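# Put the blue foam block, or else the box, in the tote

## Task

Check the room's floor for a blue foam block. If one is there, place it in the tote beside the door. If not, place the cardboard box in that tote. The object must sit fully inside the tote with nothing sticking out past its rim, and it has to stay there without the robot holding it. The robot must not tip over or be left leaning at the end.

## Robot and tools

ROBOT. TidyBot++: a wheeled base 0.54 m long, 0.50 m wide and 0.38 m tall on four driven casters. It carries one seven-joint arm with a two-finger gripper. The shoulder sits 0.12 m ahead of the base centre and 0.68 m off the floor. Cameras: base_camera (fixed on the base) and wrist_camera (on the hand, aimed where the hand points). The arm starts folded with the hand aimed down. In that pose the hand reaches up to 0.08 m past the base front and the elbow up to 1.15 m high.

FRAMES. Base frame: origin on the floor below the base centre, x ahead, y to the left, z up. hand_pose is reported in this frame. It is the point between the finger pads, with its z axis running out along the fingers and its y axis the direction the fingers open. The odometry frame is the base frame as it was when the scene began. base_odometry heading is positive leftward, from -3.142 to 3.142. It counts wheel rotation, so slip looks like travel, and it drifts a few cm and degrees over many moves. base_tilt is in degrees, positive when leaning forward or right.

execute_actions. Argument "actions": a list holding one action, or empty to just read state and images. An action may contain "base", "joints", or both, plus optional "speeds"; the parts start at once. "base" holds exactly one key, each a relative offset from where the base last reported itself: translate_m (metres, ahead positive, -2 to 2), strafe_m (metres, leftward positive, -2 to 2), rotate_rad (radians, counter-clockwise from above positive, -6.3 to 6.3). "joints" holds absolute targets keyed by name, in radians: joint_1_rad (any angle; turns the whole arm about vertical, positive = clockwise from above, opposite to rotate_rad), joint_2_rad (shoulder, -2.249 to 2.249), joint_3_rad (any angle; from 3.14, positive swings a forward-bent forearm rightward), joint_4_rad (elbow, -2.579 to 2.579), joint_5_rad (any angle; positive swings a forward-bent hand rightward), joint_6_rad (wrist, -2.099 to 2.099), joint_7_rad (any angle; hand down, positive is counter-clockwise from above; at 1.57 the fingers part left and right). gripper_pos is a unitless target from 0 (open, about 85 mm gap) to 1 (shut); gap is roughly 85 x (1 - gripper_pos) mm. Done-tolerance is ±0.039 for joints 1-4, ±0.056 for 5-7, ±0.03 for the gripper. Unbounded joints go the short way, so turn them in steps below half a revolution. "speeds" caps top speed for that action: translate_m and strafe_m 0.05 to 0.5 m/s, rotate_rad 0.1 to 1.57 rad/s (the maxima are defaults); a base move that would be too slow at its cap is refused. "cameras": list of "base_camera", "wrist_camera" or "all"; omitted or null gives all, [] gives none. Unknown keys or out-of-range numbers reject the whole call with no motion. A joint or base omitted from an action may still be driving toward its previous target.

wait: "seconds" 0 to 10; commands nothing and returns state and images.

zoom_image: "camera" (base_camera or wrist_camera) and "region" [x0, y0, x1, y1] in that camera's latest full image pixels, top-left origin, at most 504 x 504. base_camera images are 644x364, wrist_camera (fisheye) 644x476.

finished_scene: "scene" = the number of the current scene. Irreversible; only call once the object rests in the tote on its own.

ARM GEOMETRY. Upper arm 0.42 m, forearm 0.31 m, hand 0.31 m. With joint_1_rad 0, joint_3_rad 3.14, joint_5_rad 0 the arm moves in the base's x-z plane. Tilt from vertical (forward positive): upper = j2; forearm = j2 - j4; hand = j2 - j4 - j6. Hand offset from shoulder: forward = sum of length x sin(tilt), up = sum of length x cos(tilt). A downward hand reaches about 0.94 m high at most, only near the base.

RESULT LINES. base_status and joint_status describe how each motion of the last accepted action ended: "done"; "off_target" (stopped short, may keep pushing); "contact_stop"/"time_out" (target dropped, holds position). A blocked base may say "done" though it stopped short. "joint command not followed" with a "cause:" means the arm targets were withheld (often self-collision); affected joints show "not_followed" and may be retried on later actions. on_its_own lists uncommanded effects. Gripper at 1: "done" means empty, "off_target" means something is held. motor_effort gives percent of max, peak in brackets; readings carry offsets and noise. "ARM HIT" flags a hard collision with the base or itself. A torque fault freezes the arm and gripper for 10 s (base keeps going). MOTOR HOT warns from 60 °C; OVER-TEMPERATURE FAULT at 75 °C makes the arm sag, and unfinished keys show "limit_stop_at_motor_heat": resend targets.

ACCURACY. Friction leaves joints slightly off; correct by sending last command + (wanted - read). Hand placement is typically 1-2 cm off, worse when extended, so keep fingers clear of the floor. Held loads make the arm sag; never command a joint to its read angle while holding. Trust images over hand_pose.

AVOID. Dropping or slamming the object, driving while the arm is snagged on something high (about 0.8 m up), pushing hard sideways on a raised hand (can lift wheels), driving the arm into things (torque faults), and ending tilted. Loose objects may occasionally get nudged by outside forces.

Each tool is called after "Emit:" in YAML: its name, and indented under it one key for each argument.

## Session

Emit:
execute_actions:
  actions: []

Scene clock: 0.00 s.
base_odometry: x=+0.000 y=+0.000 heading=+0.000 (m, m, rad; odometry frame)
base_tilt: forward=+0.8 right=-0.4 (deg)
base_status: not commanded
joint_positions: joint_1_rad=+0.036 joint_2_rad=-0.344 joint_3_rad=+3.155 joint_4_rad=-2.501 joint_5_rad=-0.023 joint_6_rad=-0.876 joint_7_rad=+1.623 gripper_pos=+0.000
joint_status: not commanded
motor_effort: joint_1_rad=+0 joint_2_rad=-4 joint_3_rad=+2 joint_4_rad=+14 joint_5_rad=+1 joint_6_rad=+2 joint_7_rad=+0 (%)
hand_pose: x=+0.2730 y=-0.0003 z=+0.5947 quat_wxyz=(-0.009, +0.998, -0.005, +0.055) (m; base frame)
pictures: base_camera, wrist_camera
camera_calibration (this result's frames):
wrist_camera: T_world_to_cam=[[-0.00970319, -0.999458, -0.0314517, 0.0231995], [-0.990386, 0.013946, -0.137625, 0.41135], [0.137989, 0.0298139, -0.989985, 0.686032], [0, 0, 0, 1]] pos_world=[0.312955, -0.00300304, 0.736503]
Images, in order (width x height): base_camera 644x364, wrist_camera 644x476.

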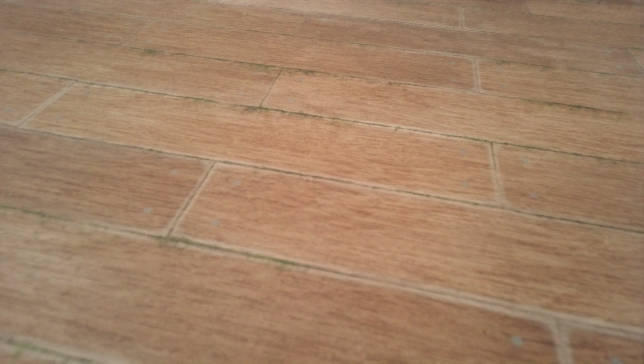

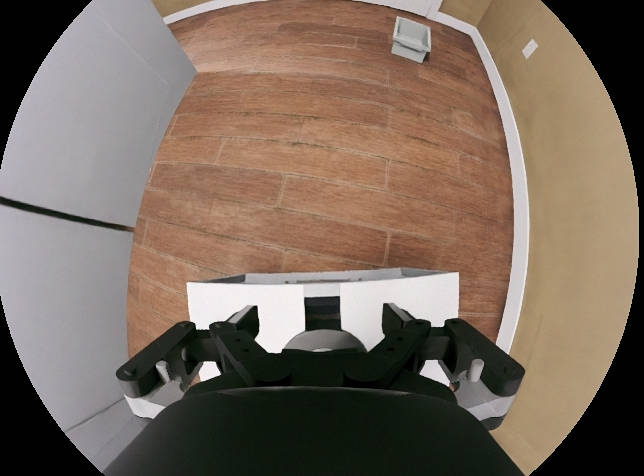

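Emit:
execute_actions:
  actions:
    - {"base":{"rotate_rad":1.6},"joints":{"joint_6_rad":0.0,"joint_1_rad":-1.3}}

Emit:
execute_actions:
  actions:
    - {"base":{"strafe_m":-1.6}}

Emit:
execute_actions:
  actions:
    - {"base":{"rotate_rad":-0.25},"joints":{"joint_6_rad":0.1,"joint_1_rad":0}}

Scene clock: 12.63 s.
base_odometry: x=+0.000 y=+0.000 heading=+1.600 (m, m, rad; odometry frame)
base_tilt: forward=+0.8 right=-0.4 (deg)
base_status: done
joint_positions: joint_1_rad=-1.276 joint_2_rad=-0.344 joint_3_rad=+3.155 joint_4_rad=-2.501 joint_5_rad=-0.023 joint_6_rad=-0.031 joint_7_rad=+1.623 gripper_pos=+0.000
joint_status: all done
motor_effort: joint_1_rad=+0(1) joint_2_rad=-6(6) joint_3_rad=+1(2) joint_4_rad=+17(18) joint_5_rad=+1(0) joint_6_rad=+8(9) joint_7_rad=+0(1) (%)
hand_pose: x=+0.2308 y=+0.3570 z=+0.7240 quat_wxyz=(-0.268, +0.710, +0.534, +0.373) (m; base frame)
pictures: base_camera, wrist_camera
camera_calibration (this result's frames):
wrist_camera: T_world_to_cam=[[0.961077, -0.276108, 0.00981871, -0.12825], [-0.14534, -0.535483, -0.831946, 0.88614], [0.234965, 0.798137, -0.55477, 0.197427], [0, 0, 0, 1]] pos_world=[0.205661, 0.281529, 0.848007]
Images, in order (width x height): base_camera 644x364, wrist_camera 644x476.

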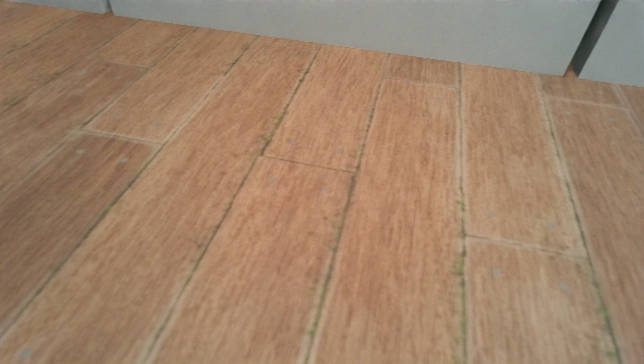

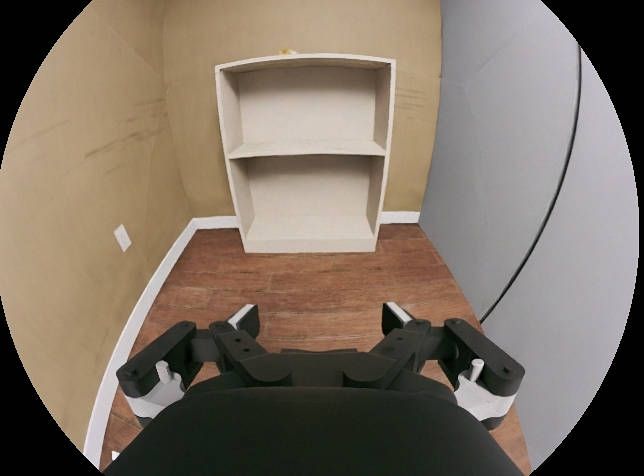

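Scene clock: 17.20 s.
base_odometry: x=+1.599 y=+0.048 heading=+1.600 (m, m, rad; odometry frame)
base_tilt: forward=+0.8 right=-0.4 (deg)
base_status: done
joint_positions: joint_1_rad=-1.276 joint_2_rad=-0.344 joint_3_rad=+3.155 joint_4_rad=-2.501 joint_5_rad=-0.023 joint_6_rad=-0.030 joint_7_rad=+1.623 gripper_pos=+0.000
joint_status: not commanded
motor_effort: joint_1_rad=+0(0) joint_2_rad=-6(9) joint_3_rad=+1(1) joint_4_rad=+17(18) joint_5_rad=+0(0) joint_6_rad=+9(9) joint_7_rad=+0(0) (%)
hand_pose: x=+0.2308 y=+0.3572 z=+0.7242 quat_wxyz=(-0.268, +0.709, +0.534, +0.373) (m; base frame)
pictures: base_camera, wrist_camera
camera_calibration (this result's frames):
wrist_camera: T_world_to_cam=[[0.961114, -0.275976, 0.00986019, -0.128287], [-0.144988, -0.534682, -0.832523, 0.886515], [0.235028, 0.79872, -0.553903, 0.196569], [0, 0, 0, 1]] pos_world=[0.205634, 0.281596, 0.84819]
Images, in order (width x height): base_camera 644x364, wrist_camera 644x476.

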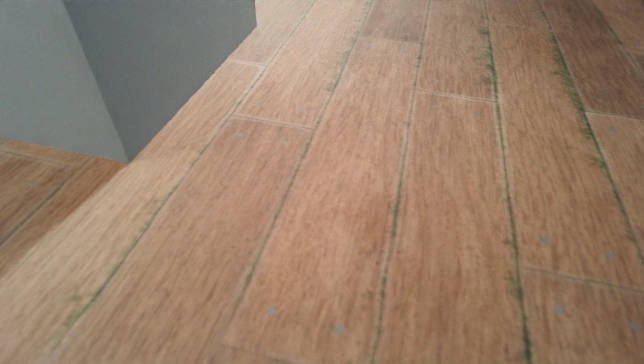

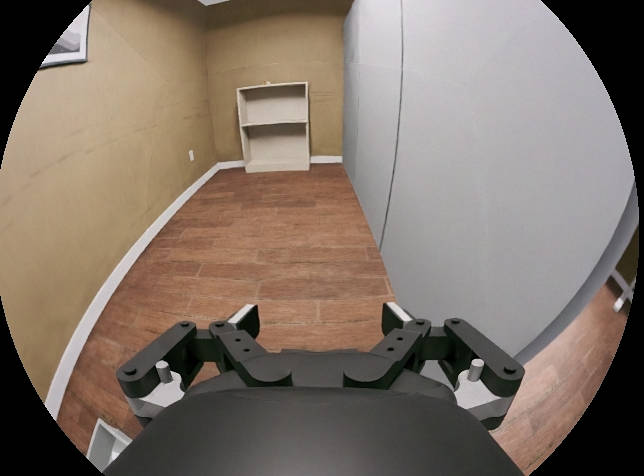

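Scene clock: 19.77 s.
base_odometry: x=+1.599 y=+0.048 heading=+1.350 (m, m, rad; odometry frame)
base_tilt: forward=+0.8 right=-0.4 (deg)
base_status: done
joint_positions: joint_1_rad=-0.023 joint_2_rad=-0.344 joint_3_rad=+3.155 joint_4_rad=-2.501 joint_5_rad=-0.023 joint_6_rad=+0.068 joint_7_rad=+1.623 gripper_pos=+0.000
joint_status: all done
motor_effort: joint_1_rad=+0(0) joint_2_rad=-6(7) joint_3_rad=+1(3) joint_4_rad=+18(18) joint_5_rad=+1(1) joint_6_rad=+10(9) joint_7_rad=+0(0) (%)
hand_pose: x=+0.5095 y=+0.0045 z=+0.7497 quat_wxyz=(+0.003, +0.865, +0.016, +0.502) (m; base frame)
pictures: base_camera, wrist_camera
camera_calibration (this result's frames):
wrist_camera: T_world_to_cam=[[0.0341266, -0.999325, 0.013592, -0.0209364], [-0.469888, -0.0280466, -0.882281, 0.960143], [0.882066, 0.0237225, -0.470528, 0.038201], [0, 0, 0, 1]] pos_world=[0.418178, 0.00510028, 0.865375]
Images, in order (width x height): base_camera 644x364, wrist_camera 644x476.

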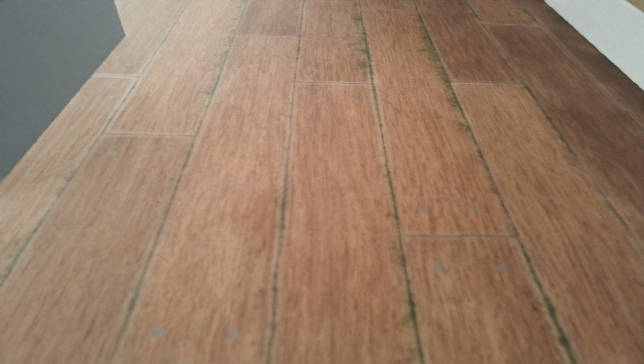

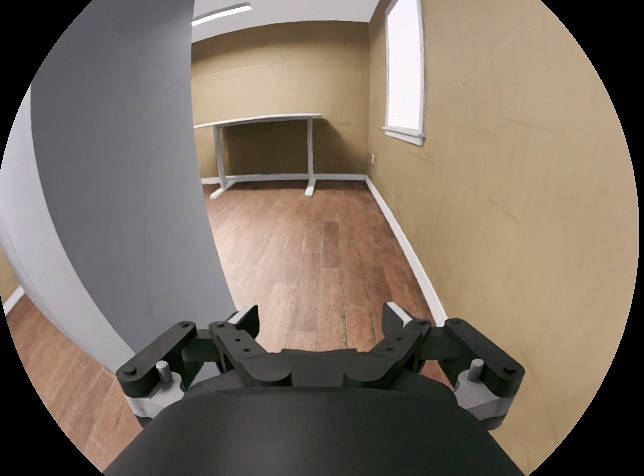

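Emit:
execute_actions:
  actions:
    - {"base":{"translate_m":1.6}}
  cameras: []

Emit:
execute_actions:
  actions:
    - {"base":{"rotate_rad":1.2}}

Emit:
zoom_image:
  camera: "wrist_camera"
  region: [80,40,580,340]

Scene clock: 31.27 s.
base_odometry: x=+1.950 y=+1.609 heading=+1.350 (m, m, rad; odometry frame)
base_tilt: forward=+0.8 right=-0.4 (deg)
base_status: done
joint_positions: joint_1_rad=-0.023 joint_2_rad=-0.344 joint_3_rad=+3.155 joint_4_rad=-2.501 joint_5_rad=-0.023 joint_6_rad=+0.071 joint_7_rad=+1.623 gripper_pos=+0.000
joint_status: not commanded
motor_effort: joint_1_rad=+1(0) joint_2_rad=-6(8) joint_3_rad=+1(1) joint_4_rad=+18(19) joint_5_rad=+1(1) joint_6_rad=+9(10) joint_7_rad=-1(0) (%)
hand_pose: x=+0.5100 y=+0.0045 z=+0.7506 quat_wxyz=(+0.004, +0.864, +0.015, +0.503) (m; base frame)
pictures: none
No camera images: the call's "cameras" was empty. Leave "cameras" out to get every camera's image.

Scene clock: 33.30 s.
base_odometry: x=+1.950 y=+1.609 heading=+2.550 (m, m, rad; odometry frame)
base_tilt: forward=+0.8 right=-0.4 (deg)
base_status: done
joint_positions: joint_1_rad=-0.021 joint_2_rad=-0.344 joint_3_rad=+3.155 joint_4_rad=-2.501 joint_5_rad=-0.023 joint_6_rad=+0.071 joint_7_rad=+1.623 gripper_pos=+0.000
joint_status: not commanded
motor_effort: joint_1_rad=+1(1) joint_2_rad=-6(7) joint_3_rad=+1(2) joint_4_rad=+18(18) joint_5_rad=+1(1) joint_6_rad=+9(9) joint_7_rad=+0(0) (%)
hand_pose: x=+0.5100 y=+0.0038 z=+0.7506 quat_wxyz=(+0.004, +0.864, +0.015, +0.503) (m; base frame)
pictures: base_camera, wrist_camera
camera_calibration (this result's frames):
wrist_camera: T_world_to_cam=[[0.0321962, -0.999387, 0.0137175, -0.0208027], [-0.467284, -0.0271834, -0.883689, 0.960788], [0.883521, 0.0220415, -0.467873, 0.0354919], [0, 0, 0, 1]] pos_world=[0.418273, 0.00454523, 0.865929]
Images, in order (width x height): base_camera 644x364, wrist_camera 644x476.

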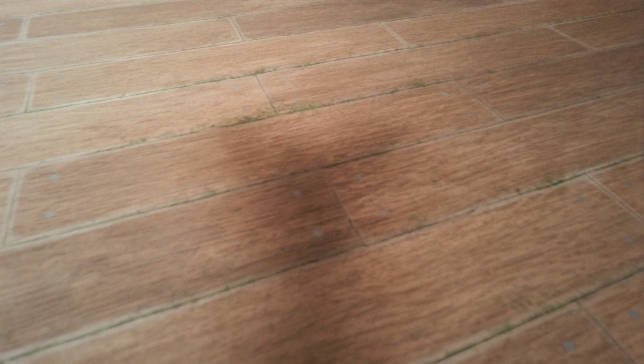

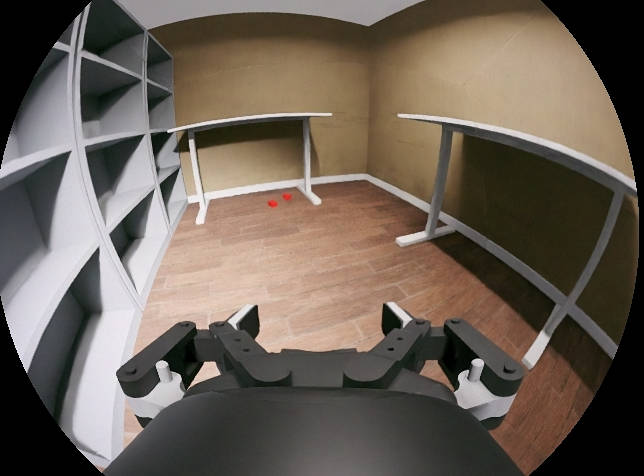

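Region (80, 40, 580, 340) of wrist_camera's 644x476 image, scaled by 1.008; it fills the top 302 rows of this view, and the rest is white.

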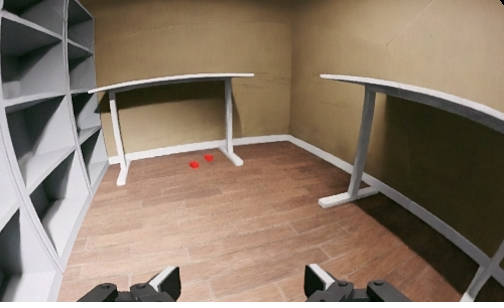

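Emit:
execute_actions:
  actions:
    - {"joints":{"joint_2_rad":-0.2,"joint_4_rad":-0.8,"joint_6_rad":-1.5,"joint_1_rad":0.35},"base":{"rotate_rad":0.37}}

Scene clock: 39.73 s.
base_odometry: x=+1.950 y=+1.609 heading=+2.919 (m, m, rad; odometry frame)
base_tilt: forward=+0.8 right=-0.4 (deg)
base_status: done
joint_positions: joint_1_rad=+0.324 joint_2_rad=-0.217 joint_3_rad=+3.155 joint_4_rad=-0.811 joint_5_rad=-0.023 joint_6_rad=-1.469 joint_7_rad=+1.623 gripper_pos=+0.000
joint_status: all done
motor_effort: joint_1_rad=+0(1) joint_2_rad=-7(12) joint_3_rad=+1(2) joint_4_rad=+14(22) joint_5_rad=+1(0) joint_6_rad=+9(10) joint_7_rad=-1(0) (%)
hand_pose: x=+0.4609 y=-0.1124 z=+1.2062 quat_wxyz=(+0.088, +0.850, -0.118, +0.506) (m; base frame)
pictures: base_camera, wrist_camera
camera_calibration (this result's frames):
wrist_camera: T_world_to_cam=[[-0.278542, -0.96016, 0.0225096, -0.00460052], [-0.434944, 0.105212, -0.89429, 1.35013], [0.856293, -0.258888, -0.446922, 0.250272], [0, 0, 0, 1]] pos_world=[0.371646, -0.081675, 1.31937]
Images, in order (width x height): base_camera 644x364, wrist_camera 644x476.

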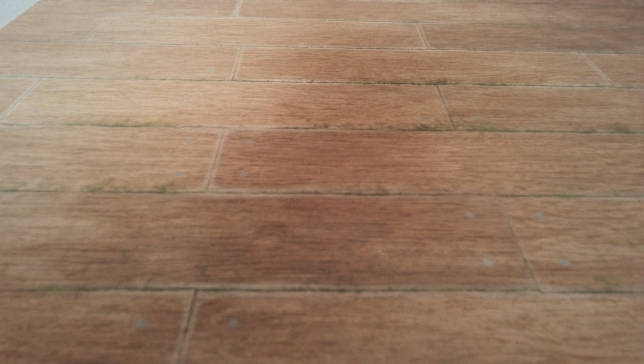

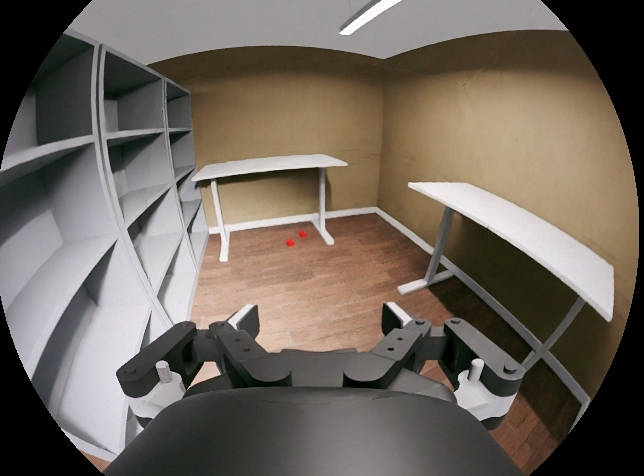

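Emit:
execute_actions:
  actions:
    - {"base":{"rotate_rad":-1.57},"joints":{"joint_1_rad":0,"joint_5_rad":0,"joint_7_rad":1.55}}
  cameras: ["wrist_camera"]

Emit:
execute_actions:
  actions:
    - {"base":{"translate_m":-1.6}}
  cameras: []

Emit:
execute_actions:
  actions:
    - {"base":{"rotate_rad":1.69}}
  cameras: []

Emit:
execute_actions:
  actions:
    - {"base":{"translate_m":2}}

Scene clock: 48.87 s.
base_odometry: x=+1.950 y=+1.609 heading=+1.350 (m, m, rad; odometry frame)
base_tilt: forward=+0.9 right=-0.4 (deg)
base_status: done
joint_positions: joint_1_rad=+0.020 joint_2_rad=-0.204 joint_3_rad=+3.155 joint_4_rad=-0.811 joint_5_rad=-0.023 joint_6_rad=-1.469 joint_7_rad=+1.591 gripper_pos=+0.000
joint_status: all done
motor_effort: joint_1_rad=+0(1) joint_2_rad=-8(9) joint_3_rad=+1(3) joint_4_rad=+14(15) joint_5_rad=+1(1) joint_6_rad=+9(9) joint_7_rad=-1(0) (%)
hand_pose: x=+0.4855 y=-0.0051 z=+1.2016 quat_wxyz=(+0.002, +0.861, -0.001, +0.508) (m; base frame)
pictures: wrist_camera
camera_calibration (this result's frames):
wrist_camera: T_world_to_cam=[[0.00649242, -0.999961, -0.00592927, 0.000945044], [-0.457887, 0.00229846, -0.889007, 1.34969], [0.888987, 0.00848675, -0.457854, 0.253549], [0, 0, 0, 1]] pos_world=[0.392598, -0.00430901, 1.31598]
Images, in order (width x height): wrist_camera 644x476.

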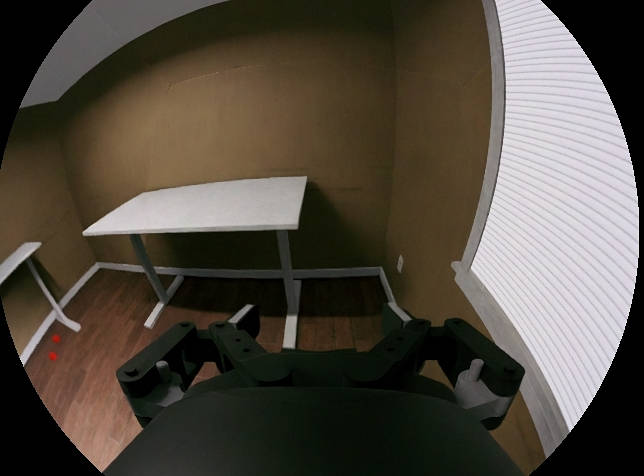

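Scene clock: 53.43 s.
base_odometry: x=+1.598 y=+0.048 heading=+1.349 (m, m, rad; odometry frame)
base_tilt: forward=+0.8 right=-0.4 (deg)
base_status: done
joint_positions: joint_1_rad=+0.020 joint_2_rad=-0.203 joint_3_rad=+3.155 joint_4_rad=-0.809 joint_5_rad=-0.023 joint_6_rad=-1.470 joint_7_rad=+1.591 gripper_pos=+0.000
joint_status: not commanded
motor_effort: joint_1_rad=+0(0) joint_2_rad=-8(11) joint_3_rad=+1(1) joint_4_rad=+14(15) joint_5_rad=+1(0) joint_6_rad=+9(10) joint_7_rad=+0(0) (%)
hand_pose: x=+0.4855 y=-0.0051 z=+1.2017 quat_wxyz=(+0.002, +0.861, -0.001, +0.508) (m; base frame)
pictures: none
No camera images: the call's "cameras" was empty. Leave "cameras" out to get every camera's image.

Scene clock: 55.80 s.
base_odometry: x=+1.598 y=+0.048 heading=+3.039 (m, m, rad; odometry frame)
base_tilt: forward=+0.8 right=-0.4 (deg)
base_status: done
joint_positions: joint_1_rad=+0.019 joint_2_rad=-0.201 joint_3_rad=+3.155 joint_4_rad=-0.809 joint_5_rad=-0.023 joint_6_rad=-1.470 joint_7_rad=+1.591 gripper_pos=+0.000
joint_status: not commanded
motor_effort: joint_1_rad=+1(0) joint_2_rad=-7(10) joint_3_rad=+1(0) joint_4_rad=+14(15) joint_5_rad=+0(0) joint_6_rad=+9(10) joint_7_rad=+0(1) (%)
hand_pose: x=+0.4868 y=-0.0048 z=+1.2009 quat_wxyz=(+0.002, +0.862, -0.001, +0.507) (m; base frame)
pictures: none
No camera images: the call's "cameras" was empty. Leave "cameras" out to get every camera's image.

Scene clock: 61.17 s.
base_odometry: x=-0.392 y=+0.251 heading=+3.039 (m, m, rad; odometry frame)
base_tilt: forward=+0.8 right=-0.4 (deg)
base_status: done
joint_positions: joint_1_rad=+0.019 joint_2_rad=-0.197 joint_3_rad=+3.155 joint_4_rad=-0.808 joint_5_rad=-0.023 joint_6_rad=-1.471 joint_7_rad=+1.591 gripper_pos=+0.000
joint_status: not commanded
motor_effort: joint_1_rad=+0(0) joint_2_rad=-7(11) joint_3_rad=+1(2) joint_4_rad=+14(15) joint_5_rad=+0(0) joint_6_rad=+9(10) joint_7_rad=-1(1) (%)
hand_pose: x=+0.4888 y=-0.0049 z=+1.1995 quat_wxyz=(+0.002, +0.863, -0.001, +0.505) (m; base frame)
pictures: base_camera, wrist_camera
camera_calibration (this result's frames):
wrist_camera: T_world_to_cam=[[0.00737164, -0.999954, -0.00606241, 0.00091948], [-0.463997, 0.00194996, -0.885835, 1.34843], [0.885806, 0.00934299, -0.463962, 0.258592], [0, 0, 0, 1]] pos_world=[0.396598, -0.00412597, 1.31447]
Images, in order (width x height): base_camera 644x364, wrist_camera 644x476.

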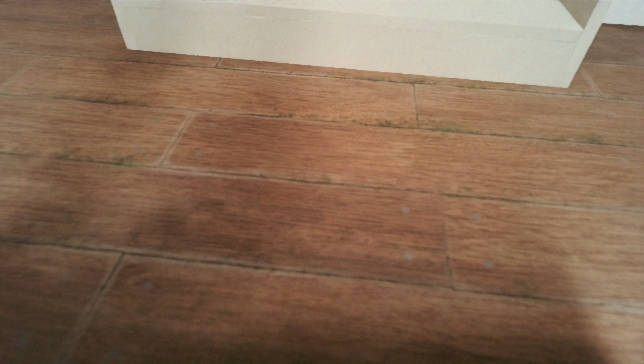

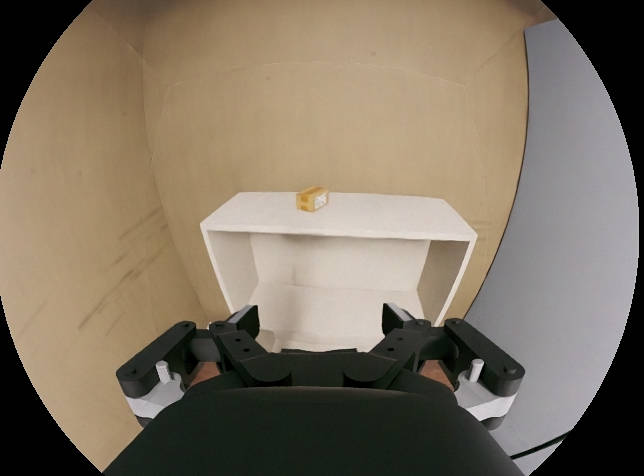

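Emit:
execute_actions:
  actions:
    - {"base":{"translate_m":0.3}}

Emit:
zoom_image:
  camera: "wrist_camera"
  region: [220,180,420,330]

Scene clock: 66.40 s.
base_odometry: x=-0.690 y=+0.281 heading=+3.040 (m, m, rad; odometry frame)
base_tilt: forward=+0.8 right=-0.4 (deg)
base_status: done
joint_positions: joint_1_rad=+0.019 joint_2_rad=-0.193 joint_3_rad=+3.155 joint_4_rad=-0.808 joint_5_rad=-0.023 joint_6_rad=-1.471 joint_7_rad=+1.591 gripper_pos=+0.000
joint_status: not commanded
motor_effort: joint_1_rad=+0(0) joint_2_rad=-8(12) joint_3_rad=+1(2) joint_4_rad=+14(15) joint_5_rad=+0(0) joint_6_rad=+9(10) joint_7_rad=+0(0) (%)
hand_pose: x=+0.4906 y=-0.0049 z=+1.1982 quat_wxyz=(+0.002, +0.864, -0.001, +0.504) (m; base frame)
pictures: base_camera, wrist_camera
camera_calibration (this result's frames):
wrist_camera: T_world_to_cam=[[0.0073547, -0.999954, -0.00614428, 0.000973256], [-0.467121, 0.00199728, -0.884191, 1.34774], [0.884163, 0.00937308, -0.467085, 0.260984], [0, 0, 0, 1]] pos_world=[0.398799, -0.00416483, 1.31357]
Images, in order (width x height): base_camera 644x364, wrist_camera 644x476.

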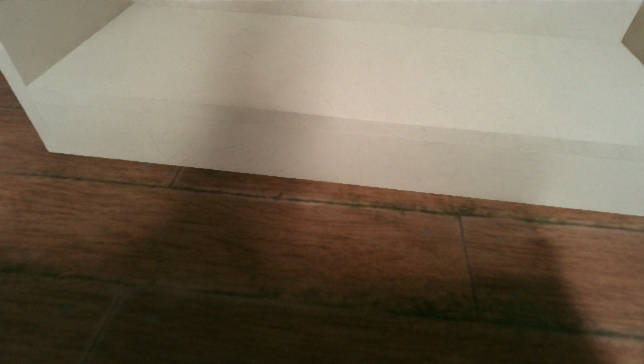

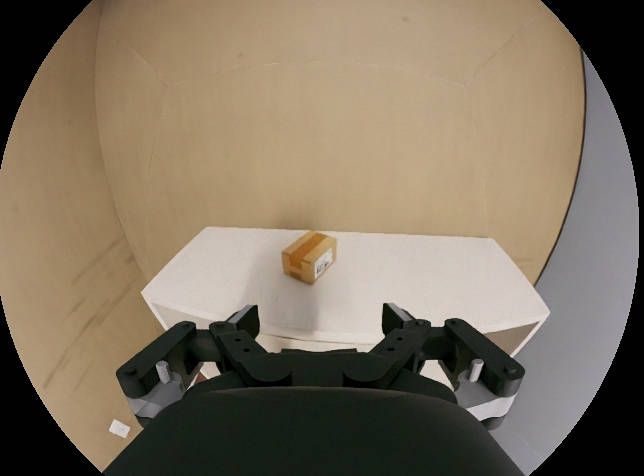

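Region (220, 180, 420, 330) of wrist_camera's 644x476 image, scaled by 2.520; it fills the top 378 rows of this view, and the rest is white.

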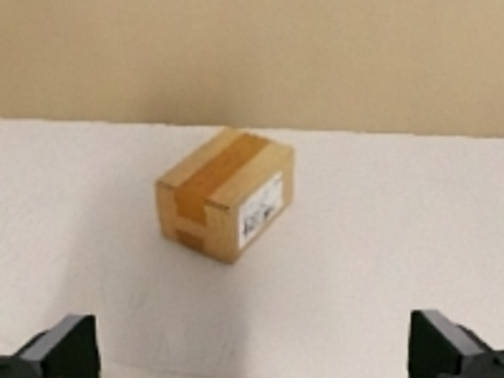

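Emit:
execute_actions:
  actions:
    - {"base":{"strafe_m":0.255},"joints":{"joint_1_rad":0.545}}
  cameras: []

Emit:
execute_actions:
  actions:
    - {"base":{"translate_m":0.156},"joints":{"joint_2_rad":-0.14,"joint_4_rad":-0.95,"joint_6_rad":-1.27}}

Scene clock: 76.33 s.
base_odometry: x=-0.716 y=+0.028 heading=+3.039 (m, m, rad; odometry frame)
base_tilt: forward=+0.8 right=-0.4 (deg)
base_status: done
joint_positions: joint_1_rad=+0.520 joint_2_rad=-0.194 joint_3_rad=+3.155 joint_4_rad=-0.808 joint_5_rad=-0.023 joint_6_rad=-1.471 joint_7_rad=+1.591 gripper_pos=+0.000
joint_status: all done
motor_effort: joint_1_rad=+0(0) joint_2_rad=-7(9) joint_3_rad=+1(3) joint_4_rad=+14(14) joint_5_rad=+1(0) joint_6_rad=+9(9) joint_7_rad=+0(1) (%)
hand_pose: x=+0.4420 y=-0.1828 z=+1.1985 quat_wxyz=(+0.127, +0.836, -0.215, +0.488) (m; base frame)
pictures: none
No camera images: the call's "cameras" was empty. Leave "cameras" out to get every camera's image.

Scene clock: 77.97 s.
base_odometry: x=-0.872 y=+0.043 heading=+3.040 (m, m, rad; odometry frame)
base_tilt: forward=+0.8 right=-0.4 (deg)
base_status: done
joint_positions: joint_1_rad=+0.522 joint_2_rad=-0.132 joint_3_rad=+3.156 joint_4_rad=-0.944 joint_5_rad=-0.023 joint_6_rad=-1.297 joint_7_rad=+1.591 gripper_pos=+0.000
joint_status: all done
motor_effort: joint_1_rad=+0(1) joint_2_rad=-12(17) joint_3_rad=+1(0) joint_4_rad=+16(19) joint_5_rad=+0(0) joint_6_rad=+9(9) joint_7_rad=-1(0) (%)
hand_pose: x=+0.5015 y=-0.2184 z=+1.1555 quat_wxyz=(+0.124, +0.842, -0.219, +0.478) (m; base frame)
pictures: base_camera, wrist_camera
camera_calibration (this result's frames):
wrist_camera: T_world_to_cam=[[-0.478176, -0.878216, -0.0091778, 0.0607532], [-0.424282, 0.24014, -0.873108, 1.33319], [0.768981, -0.413605, -0.487441, 0.222184], [0, 0, 0, 1]] pos_world=[0.423843, -0.174901, 1.27287]
Images, in order (width x height): base_camera 644x364, wrist_camera 644x476.

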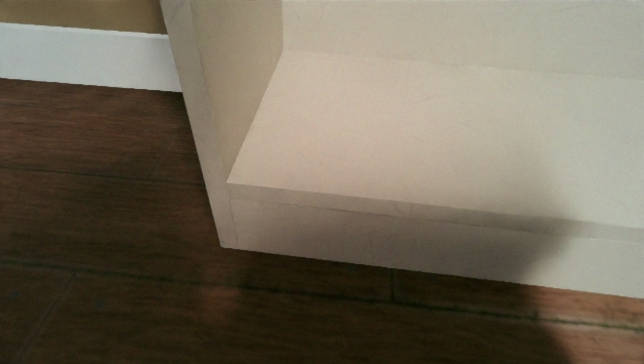

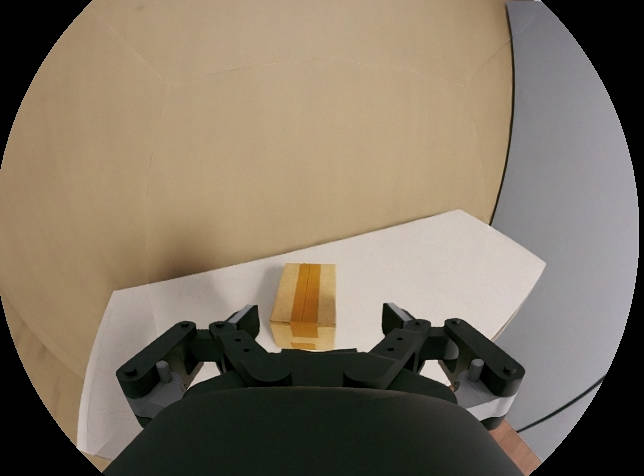

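About 1.5 cm left.

Emit:
execute_actions:
  actions:
    - {"base":{"strafe_m":0.017}}
  cameras: []

Emit:
execute_actions:
  actions:
    - {"joints":{"joint_2_rad":-0.085,"joint_4_rad":-1.12,"joint_6_rad":-1.04}}
  cameras: ["wrist_camera"]

Scene clock: 82.23 s.
base_odometry: x=-0.874 y=+0.026 heading=+3.039 (m, m, rad; odometry frame)
base_tilt: forward=+0.8 right=-0.4 (deg)
base_status: done
joint_positions: joint_1_rad=+0.523 joint_2_rad=-0.136 joint_3_rad=+3.155 joint_4_rad=-0.945 joint_5_rad=-0.023 joint_6_rad=-1.296 joint_7_rad=+1.591 gripper_pos=+0.000
joint_status: not commanded
motor_effort: joint_1_rad=+1(1) joint_2_rad=-12(15) joint_3_rad=+1(1) joint_4_rad=+16(18) joint_5_rad=+0(1) joint_6_rad=+9(9) joint_7_rad=-1(0) (%)
hand_pose: x=+0.4996 y=-0.2178 z=+1.1572 quat_wxyz=(+0.125, +0.840, -0.219, +0.479) (m; base frame)
pictures: none
No camera images: the call's "cameras" was empty. Leave "cameras" out to get every camera's image.

Scene clock: 83.40 s.
base_odometry: x=-0.874 y=+0.026 heading=+3.039 (m, m, rad; odometry frame)
base_tilt: forward=+0.8 right=-0.4 (deg)
base_status: not commanded
joint_positions: joint_1_rad=+0.523 joint_2_rad=-0.084 joint_3_rad=+3.155 joint_4_rad=-1.113 joint_5_rad=-0.023 joint_6_rad=-1.071 joint_7_rad=+1.591 gripper_pos=+0.000
joint_status: all done
motor_effort: joint_1_rad=+0(0) joint_2_rad=-16(19) joint_3_rad=+1(1) joint_4_rad=+18(19) joint_5_rad=+0(0) joint_6_rad=+9(10) joint_7_rad=-1(0) (%)
hand_pose: x=+0.5547 y=-0.2509 z=+1.1064 quat_wxyz=(+0.125, +0.838, -0.221, +0.482) (m; base frame)
pictures: wrist_camera
camera_calibration (this result's frames):
wrist_camera: T_world_to_cam=[[-0.482729, -0.875698, -0.0112393, 0.0626322], [-0.414343, 0.239675, -0.877995, 1.3205], [0.771552, -0.419177, -0.478537, 0.131267], [0, 0, 0, 1]] pos_world=[0.476094, -0.206621, 1.22291]
Images, in order (width x height): wrist_camera 644x476.

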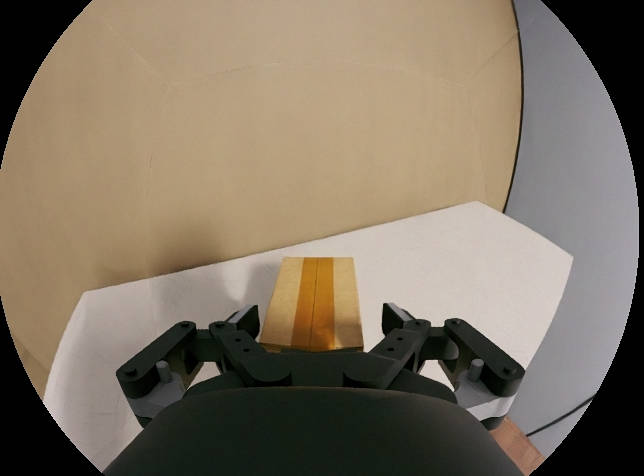

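Emit:
execute_actions:
  actions:
    - {"joints":{"joint_2_rad":-0.05}}
  cameras: ["wrist_camera"]

Emit:
execute_actions:
  actions:
    - {"joints":{"gripper_pos":1}}
  cameras: []

Emit:
execute_actions:
  actions:
    - {"joints":{"joint_2_rad":-0.25}}
  cameras: ["wrist_camera"]

Scene clock: 89.97 s.
base_odometry: x=-0.874 y=+0.026 heading=+3.039 (m, m, rad; odometry frame)
base_tilt: forward=+0.8 right=-0.4 (deg)
base_status: not commanded
joint_positions: joint_1_rad=+0.523 joint_2_rad=-0.057 joint_3_rad=+3.155 joint_4_rad=-1.113 joint_5_rad=-0.023 joint_6_rad=-1.071 joint_7_rad=+1.591 gripper_pos=+0.000
joint_status: all done
motor_effort: joint_1_rad=+0(0) joint_2_rad=-17(17) joint_3_rad=+1(1) joint_4_rad=+19(19) joint_5_rad=+0(1) joint_6_rad=+8(9) joint_7_rad=+0(0) (%)
hand_pose: x=+0.5645 y=-0.2565 z=+1.0926 quat_wxyz=(+0.122, +0.845, -0.223, +0.471) (m; base frame)
pictures: wrist_camera
camera_calibration (this result's frames):
wrist_camera: T_world_to_cam=[[-0.482999, -0.875542, -0.0117658, 0.0630251], [-0.4348, 0.251481, -0.8647, 1.31384], [0.76004, -0.412534, -0.50215, 0.148788], [0, 0, 0, 1]] pos_world=[0.488613, -0.213843, 1.21153]
Images, in order (width x height): wrist_camera 644x476.

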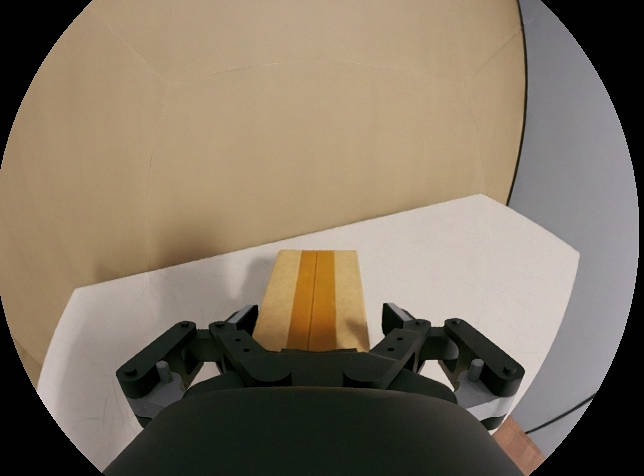

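Scene clock: 91.07 s.
base_odometry: x=-0.874 y=+0.026 heading=+3.039 (m, m, rad; odometry frame)
base_tilt: forward=+0.8 right=-0.4 (deg)
base_status: not commanded
joint_positions: joint_1_rad=+0.523 joint_2_rad=-0.057 joint_3_rad=+3.155 joint_4_rad=-1.113 joint_5_rad=-0.023 joint_6_rad=-1.069 joint_7_rad=+1.591 gripper_pos=+0.346
joint_status: gripper_pos off_target (ended at +0.346, target +1.000)
motor_effort: joint_1_rad=+0(1) joint_2_rad=-16(17) joint_3_rad=+1(2) joint_4_rad=+19(19) joint_5_rad=+1(0) joint_6_rad=+9(10) joint_7_rad=+0(1) (%)
hand_pose: x=+0.5647 y=-0.2566 z=+1.0929 quat_wxyz=(+0.122, +0.845, -0.223, +0.471) (m; base frame)
pictures: none
No camera images: the call's "cameras" was empty. Leave "cameras" out to get every camera's image.

Scene clock: 92.57 s.
base_odometry: x=-0.874 y=+0.026 heading=+3.039 (m, m, rad; odometry frame)
base_tilt: forward=+0.8 right=-0.4 (deg)
base_status: not commanded
joint_positions: joint_1_rad=+0.523 joint_2_rad=-0.252 joint_3_rad=+3.155 joint_4_rad=-1.121 joint_5_rad=-0.023 joint_6_rad=-1.069 joint_7_rad=+1.591 gripper_pos=+0.346
joint_status: all done
motor_effort: joint_1_rad=+0(1) joint_2_rad=-10(20) joint_3_rad=+1(1) joint_4_rad=+19(21) joint_5_rad=+0(0) joint_6_rad=+10(11) joint_7_rad=+0(1) (%)
hand_pose: x=+0.4882 y=-0.2125 z=+1.1804 quat_wxyz=(+0.143, +0.797, -0.210, +0.548) (m; base frame)
pictures: wrist_camera
camera_calibration (this result's frames):
wrist_camera: T_world_to_cam=[[-0.48139, -0.876469, -0.00807653, 0.0604085], [-0.287281, 0.166477, -0.943268, 1.34815], [0.82809, -0.451759, -0.331933, 0.0265408], [0, 0, 0, 1]] pos_world=[0.3944, -0.1595, 1.28097]
Images, in order (width x height): wrist_camera 644x476.

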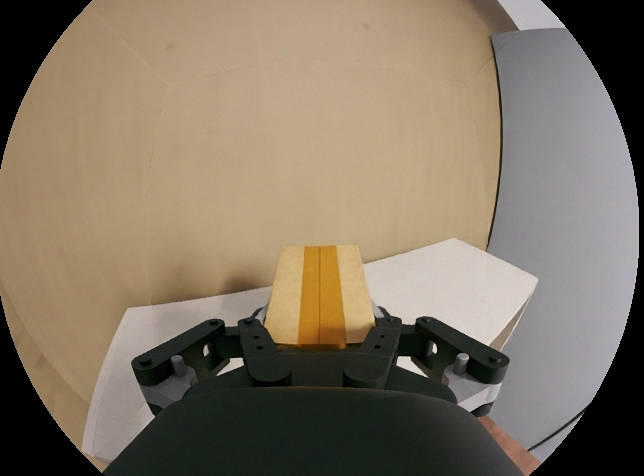

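Emit:
execute_actions:
  actions:
    - {"base":{"translate_m":-1.55},"joints":{"joint_1_rad":-0.02}}
  cameras: []

Emit:
execute_actions:
  actions:
    - {"base":{"rotate_rad":-3.48}}
  cameras: []

Emit:
execute_actions:
  actions:
    - {"joints":{"joint_2_rad":1.25,"joint_4_rad":-0.95,"joint_6_rad":-0.91}}

Scene clock: 102.53 s.
base_odometry: x=+0.668 y=-0.132 heading=+3.039 (m, m, rad; odometry frame)
base_tilt: forward=+0.8 right=-0.4 (deg)
base_status: done
joint_positions: joint_1_rad=+0.002 joint_2_rad=-0.250 joint_3_rad=+3.155 joint_4_rad=-1.121 joint_5_rad=-0.023 joint_6_rad=-1.069 joint_7_rad=+1.591 gripper_pos=+0.346
joint_status: all done
motor_effort: joint_1_rad=+0(1) joint_2_rad=-10(13) joint_3_rad=+1(2) joint_4_rad=+19(19) joint_5_rad=+0(0) joint_6_rad=+10(11) joint_7_rad=+0(0) (%)
hand_pose: x=+0.5461 y=-0.0005 z=+1.1795 quat_wxyz=(-0.003, +0.825, +0.002, +0.565) (m; base frame)
pictures: none
No camera images: the call's "cameras" was empty. Leave "cameras" out to get every camera's image.

Scene clock: 106.03 s.
base_odometry: x=+0.668 y=-0.132 heading=-0.440 (m, m, rad; odometry frame)
base_tilt: forward=+0.8 right=-0.4 (deg)
base_status: done
joint_positions: joint_1_rad=+0.000 joint_2_rad=-0.245 joint_3_rad=+3.155 joint_4_rad=-1.121 joint_5_rad=-0.023 joint_6_rad=-1.069 joint_7_rad=+1.591 gripper_pos=+0.346
joint_status: not commanded
motor_effort: joint_1_rad=+0(1) joint_2_rad=-10(13) joint_3_rad=+2(3) joint_4_rad=+18(19) joint_5_rad=+0(0) joint_6_rad=+11(11) joint_7_rad=+0(1) (%)
hand_pose: x=+0.5485 y=+0.0005 z=+1.1774 quat_wxyz=(-0.003, +0.826, +0.003, +0.563) (m; base frame)
pictures: none
No camera images: the call's "cameras" was empty. Leave "cameras" out to get every camera's image.

Scene clock: 109.00 s.
base_odometry: x=+0.668 y=-0.132 heading=-0.440 (m, m, rad; odometry frame)
base_tilt: forward=+0.8 right=-0.4 (deg)
base_status: not commanded
joint_positions: joint_1_rad=+0.000 joint_2_rad=+1.252 joint_3_rad=+3.155 joint_4_rad=-0.966 joint_5_rad=-0.023 joint_6_rad=-0.942 joint_7_rad=+1.591 gripper_pos=+0.346
joint_status: all done
motor_effort: joint_1_rad=+0(0) joint_2_rad=-46(50) joint_3_rad=+0(1) joint_4_rad=+13(19) joint_5_rad=+1(0) joint_6_rad=+1(10) joint_7_rad=+0(0) (%)
hand_pose: x=+0.7635 y=-0.0001 z=+0.3125 quat_wxyz=(-0.003, +1.000, +0.001, -0.009) (m; base frame)
pictures: base_camera, wrist_camera
camera_calibration (this result's frames):
wrist_camera: T_world_to_cam=[[0.000838137, -0.999816, -0.0191451, 0.00734856], [-0.999947, -0.000642299, -0.010233, 0.825745], [0.0102188, 0.0191527, -0.999764, 0.439586], [0, 0, 0, 1]] pos_world=[0.821203, -0.00054167, 0.448073]
Images, in order (width x height): base_camera 644x364, wrist_camera 644x476.

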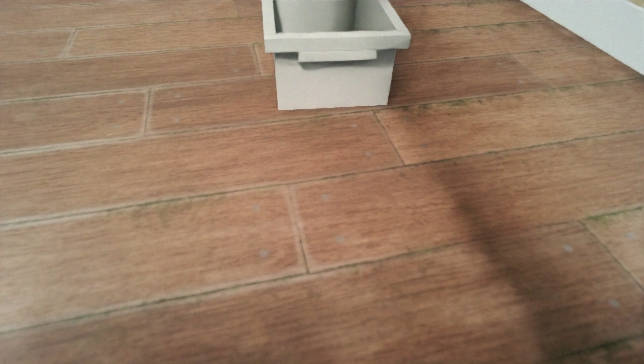

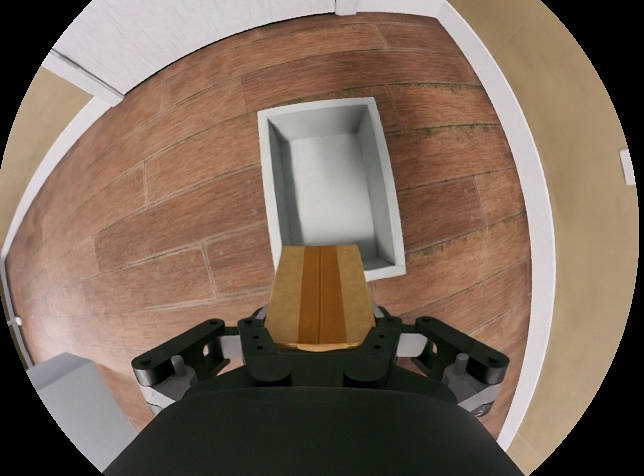

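Emit:
execute_actions:
  actions:
    - {"base":{"translate_m":0.04},"joints":{"joint_2_rad":1.81,"joint_4_rad":-0.62,"joint_6_rad":-0.11,"joint_7_rad":1.68}}

Scene clock: 118.27 s.
base_odometry: x=+0.705 y=-0.149 heading=-0.441 (m, m, rad; odometry frame)
base_tilt: forward=+0.9 right=-0.4 (deg)
base_status: done
joint_positions: joint_1_rad=-0.001 joint_2_rad=+1.811 joint_3_rad=+3.155 joint_4_rad=-0.633 joint_5_rad=-0.023 joint_6_rad=-0.141 joint_7_rad=+1.639 gripper_pos=+0.346
joint_status: all done
motor_effort: joint_1_rad=+0(4) joint_2_rad=-49(52) joint_3_rad=+1(1) joint_4_rad=+14(14) joint_5_rad=+1(0) joint_6_rad=+7(7) joint_7_rad=-1(1) (%)
hand_pose: x=+0.8940 y=-0.0020 z=+0.0763 quat_wxyz=(+0.010, +0.961, +0.026, +0.275) (m; base frame)
pictures: base_camera, wrist_camera
camera_calibration (this result's frames):
wrist_camera: T_world_to_cam=[[0.0507566, -0.998464, 0.0222283, -0.0469081], [-0.83221, -0.0545889, -0.551767, 0.845087], [0.552132, 0.00950716, -0.833702, -0.295013], [0, 0, 0, 1]] pos_world=[0.868557, 0.00210106, 0.221381]
Images, in order (width x height): base_camera 644x364, wrist_camera 644x476.

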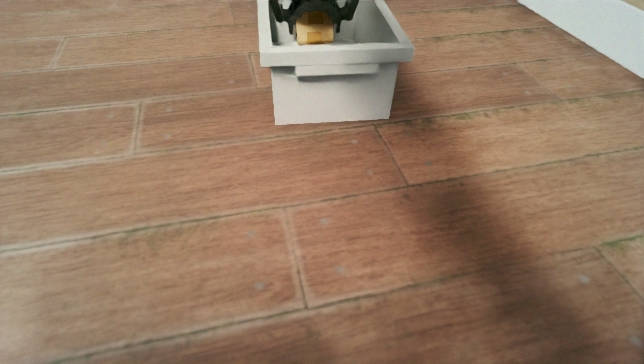

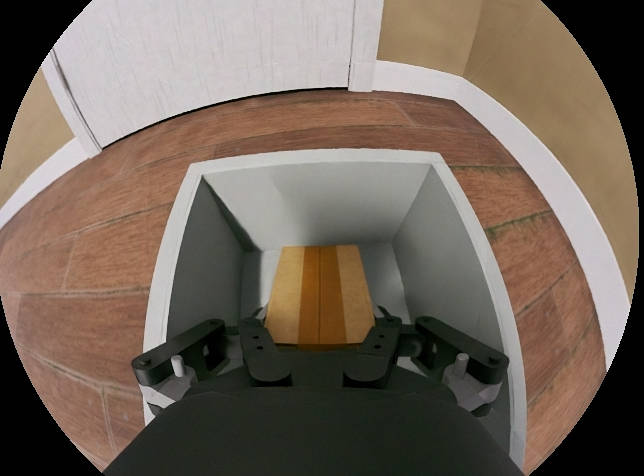

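Emit:
execute_actions:
  actions:
    - {"base":{"strafe_m":-0.008},"joints":{"joint_2_rad":1.83}}
  cameras: []

Emit:
execute_actions:
  actions:
    - {"joints":{"gripper_pos":0.17}}
  cameras: []

Emit:
execute_actions:
  actions:
    - {"joints":{"joint_2_rad":1.3,"joint_4_rad":-0.95,"joint_6_rad":-0.7}}

Scene clock: 123.00 s.
base_odometry: x=+0.701 y=-0.157 heading=-0.441 (m, m, rad; odometry frame)
base_tilt: forward=+0.9 right=-0.4 (deg)
base_status: done
joint_positions: joint_1_rad=-0.005 joint_2_rad=+1.828 joint_3_rad=+3.155 joint_4_rad=-0.632 joint_5_rad=-0.023 joint_6_rad=-0.141 joint_7_rad=+1.639 gripper_pos=+0.346
joint_status: all done
motor_effort: joint_1_rad=+0(3) joint_2_rad=-47(48) joint_3_rad=+1(1) joint_4_rad=+13(14) joint_5_rad=+1(1) joint_6_rad=+7(7) joint_7_rad=+0(1) (%)
hand_pose: x=+0.8841 y=+0.0005 z=+0.0636 quat_wxyz=(+0.010, +0.963, +0.028, +0.267) (m; base frame)
pictures: none
No camera images: the call's "cameras" was empty. Leave "cameras" out to get every camera's image.

Scene clock: 124.00 s.
base_odometry: x=+0.701 y=-0.157 heading=-0.441 (m, m, rad; odometry frame)
base_tilt: forward=+0.8 right=-0.4 (deg)
base_status: not commanded
joint_positions: joint_1_rad=-0.005 joint_2_rad=+1.828 joint_3_rad=+3.155 joint_4_rad=-0.632 joint_5_rad=-0.023 joint_6_rad=-0.141 joint_7_rad=+1.639 gripper_pos=+0.170
joint_status: all done
motor_effort: joint_1_rad=+0(0) joint_2_rad=-46(47) joint_3_rad=+1(0) joint_4_rad=+13(13) joint_5_rad=+1(1) joint_6_rad=+6(7) joint_7_rad=+0(1) (%)
hand_pose: x=+0.8842 y=+0.0005 z=+0.0637 quat_wxyz=(+0.010, +0.963, +0.028, +0.267) (m; base frame)
pictures: none
No camera images: the call's "cameras" was empty. Leave "cameras" out to get every camera's image.

Scene clock: 125.90 s.
base_odometry: x=+0.701 y=-0.157 heading=-0.441 (m, m, rad; odometry frame)
base_tilt: forward=+0.9 right=-0.4 (deg)
base_status: not commanded
joint_positions: joint_1_rad=-0.005 joint_2_rad=+1.301 joint_3_rad=+3.155 joint_4_rad=-0.937 joint_5_rad=-0.023 joint_6_rad=-0.670 joint_7_rad=+1.639 gripper_pos=+0.170
joint_status: all done
motor_effort: joint_1_rad=+1(1) joint_2_rad=-47(51) joint_3_rad=+1(0) joint_4_rad=+14(15) joint_5_rad=+0(1) joint_6_rad=+3(6) joint_7_rad=+0(0) (%)
hand_pose: x=+0.8433 y=+0.0016 z=+0.2961 quat_wxyz=(+0.002, +0.993, +0.027, +0.116) (m; base frame)
pictures: base_camera, wrist_camera
camera_calibration (this result's frames):
wrist_camera: T_world_to_cam=[[0.054862, -0.998491, -0.0025925, -0.0418044], [-0.964517, -0.0523233, -0.258786, 0.949229], [0.25826, 0.016698, -0.965931, 0.203159], [0, 0, 0, 1]] pos_world=[0.865373, 0.00453319, 0.441776]
Images, in order (width x height): base_camera 644x364, wrist_camera 644x476.

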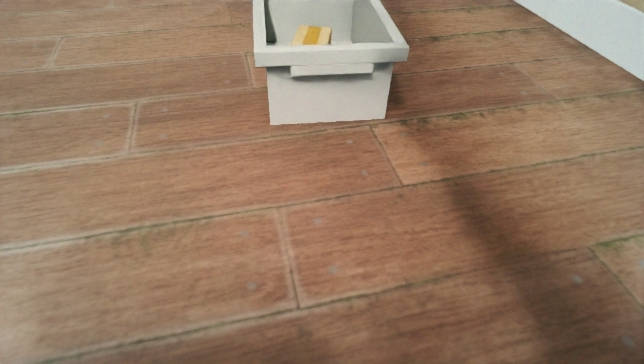

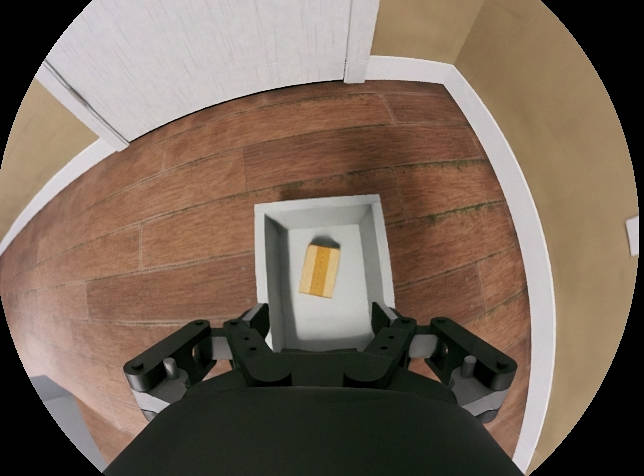

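Emit:
finished_scene:
  scene: 2

The scene is finished: the task was done.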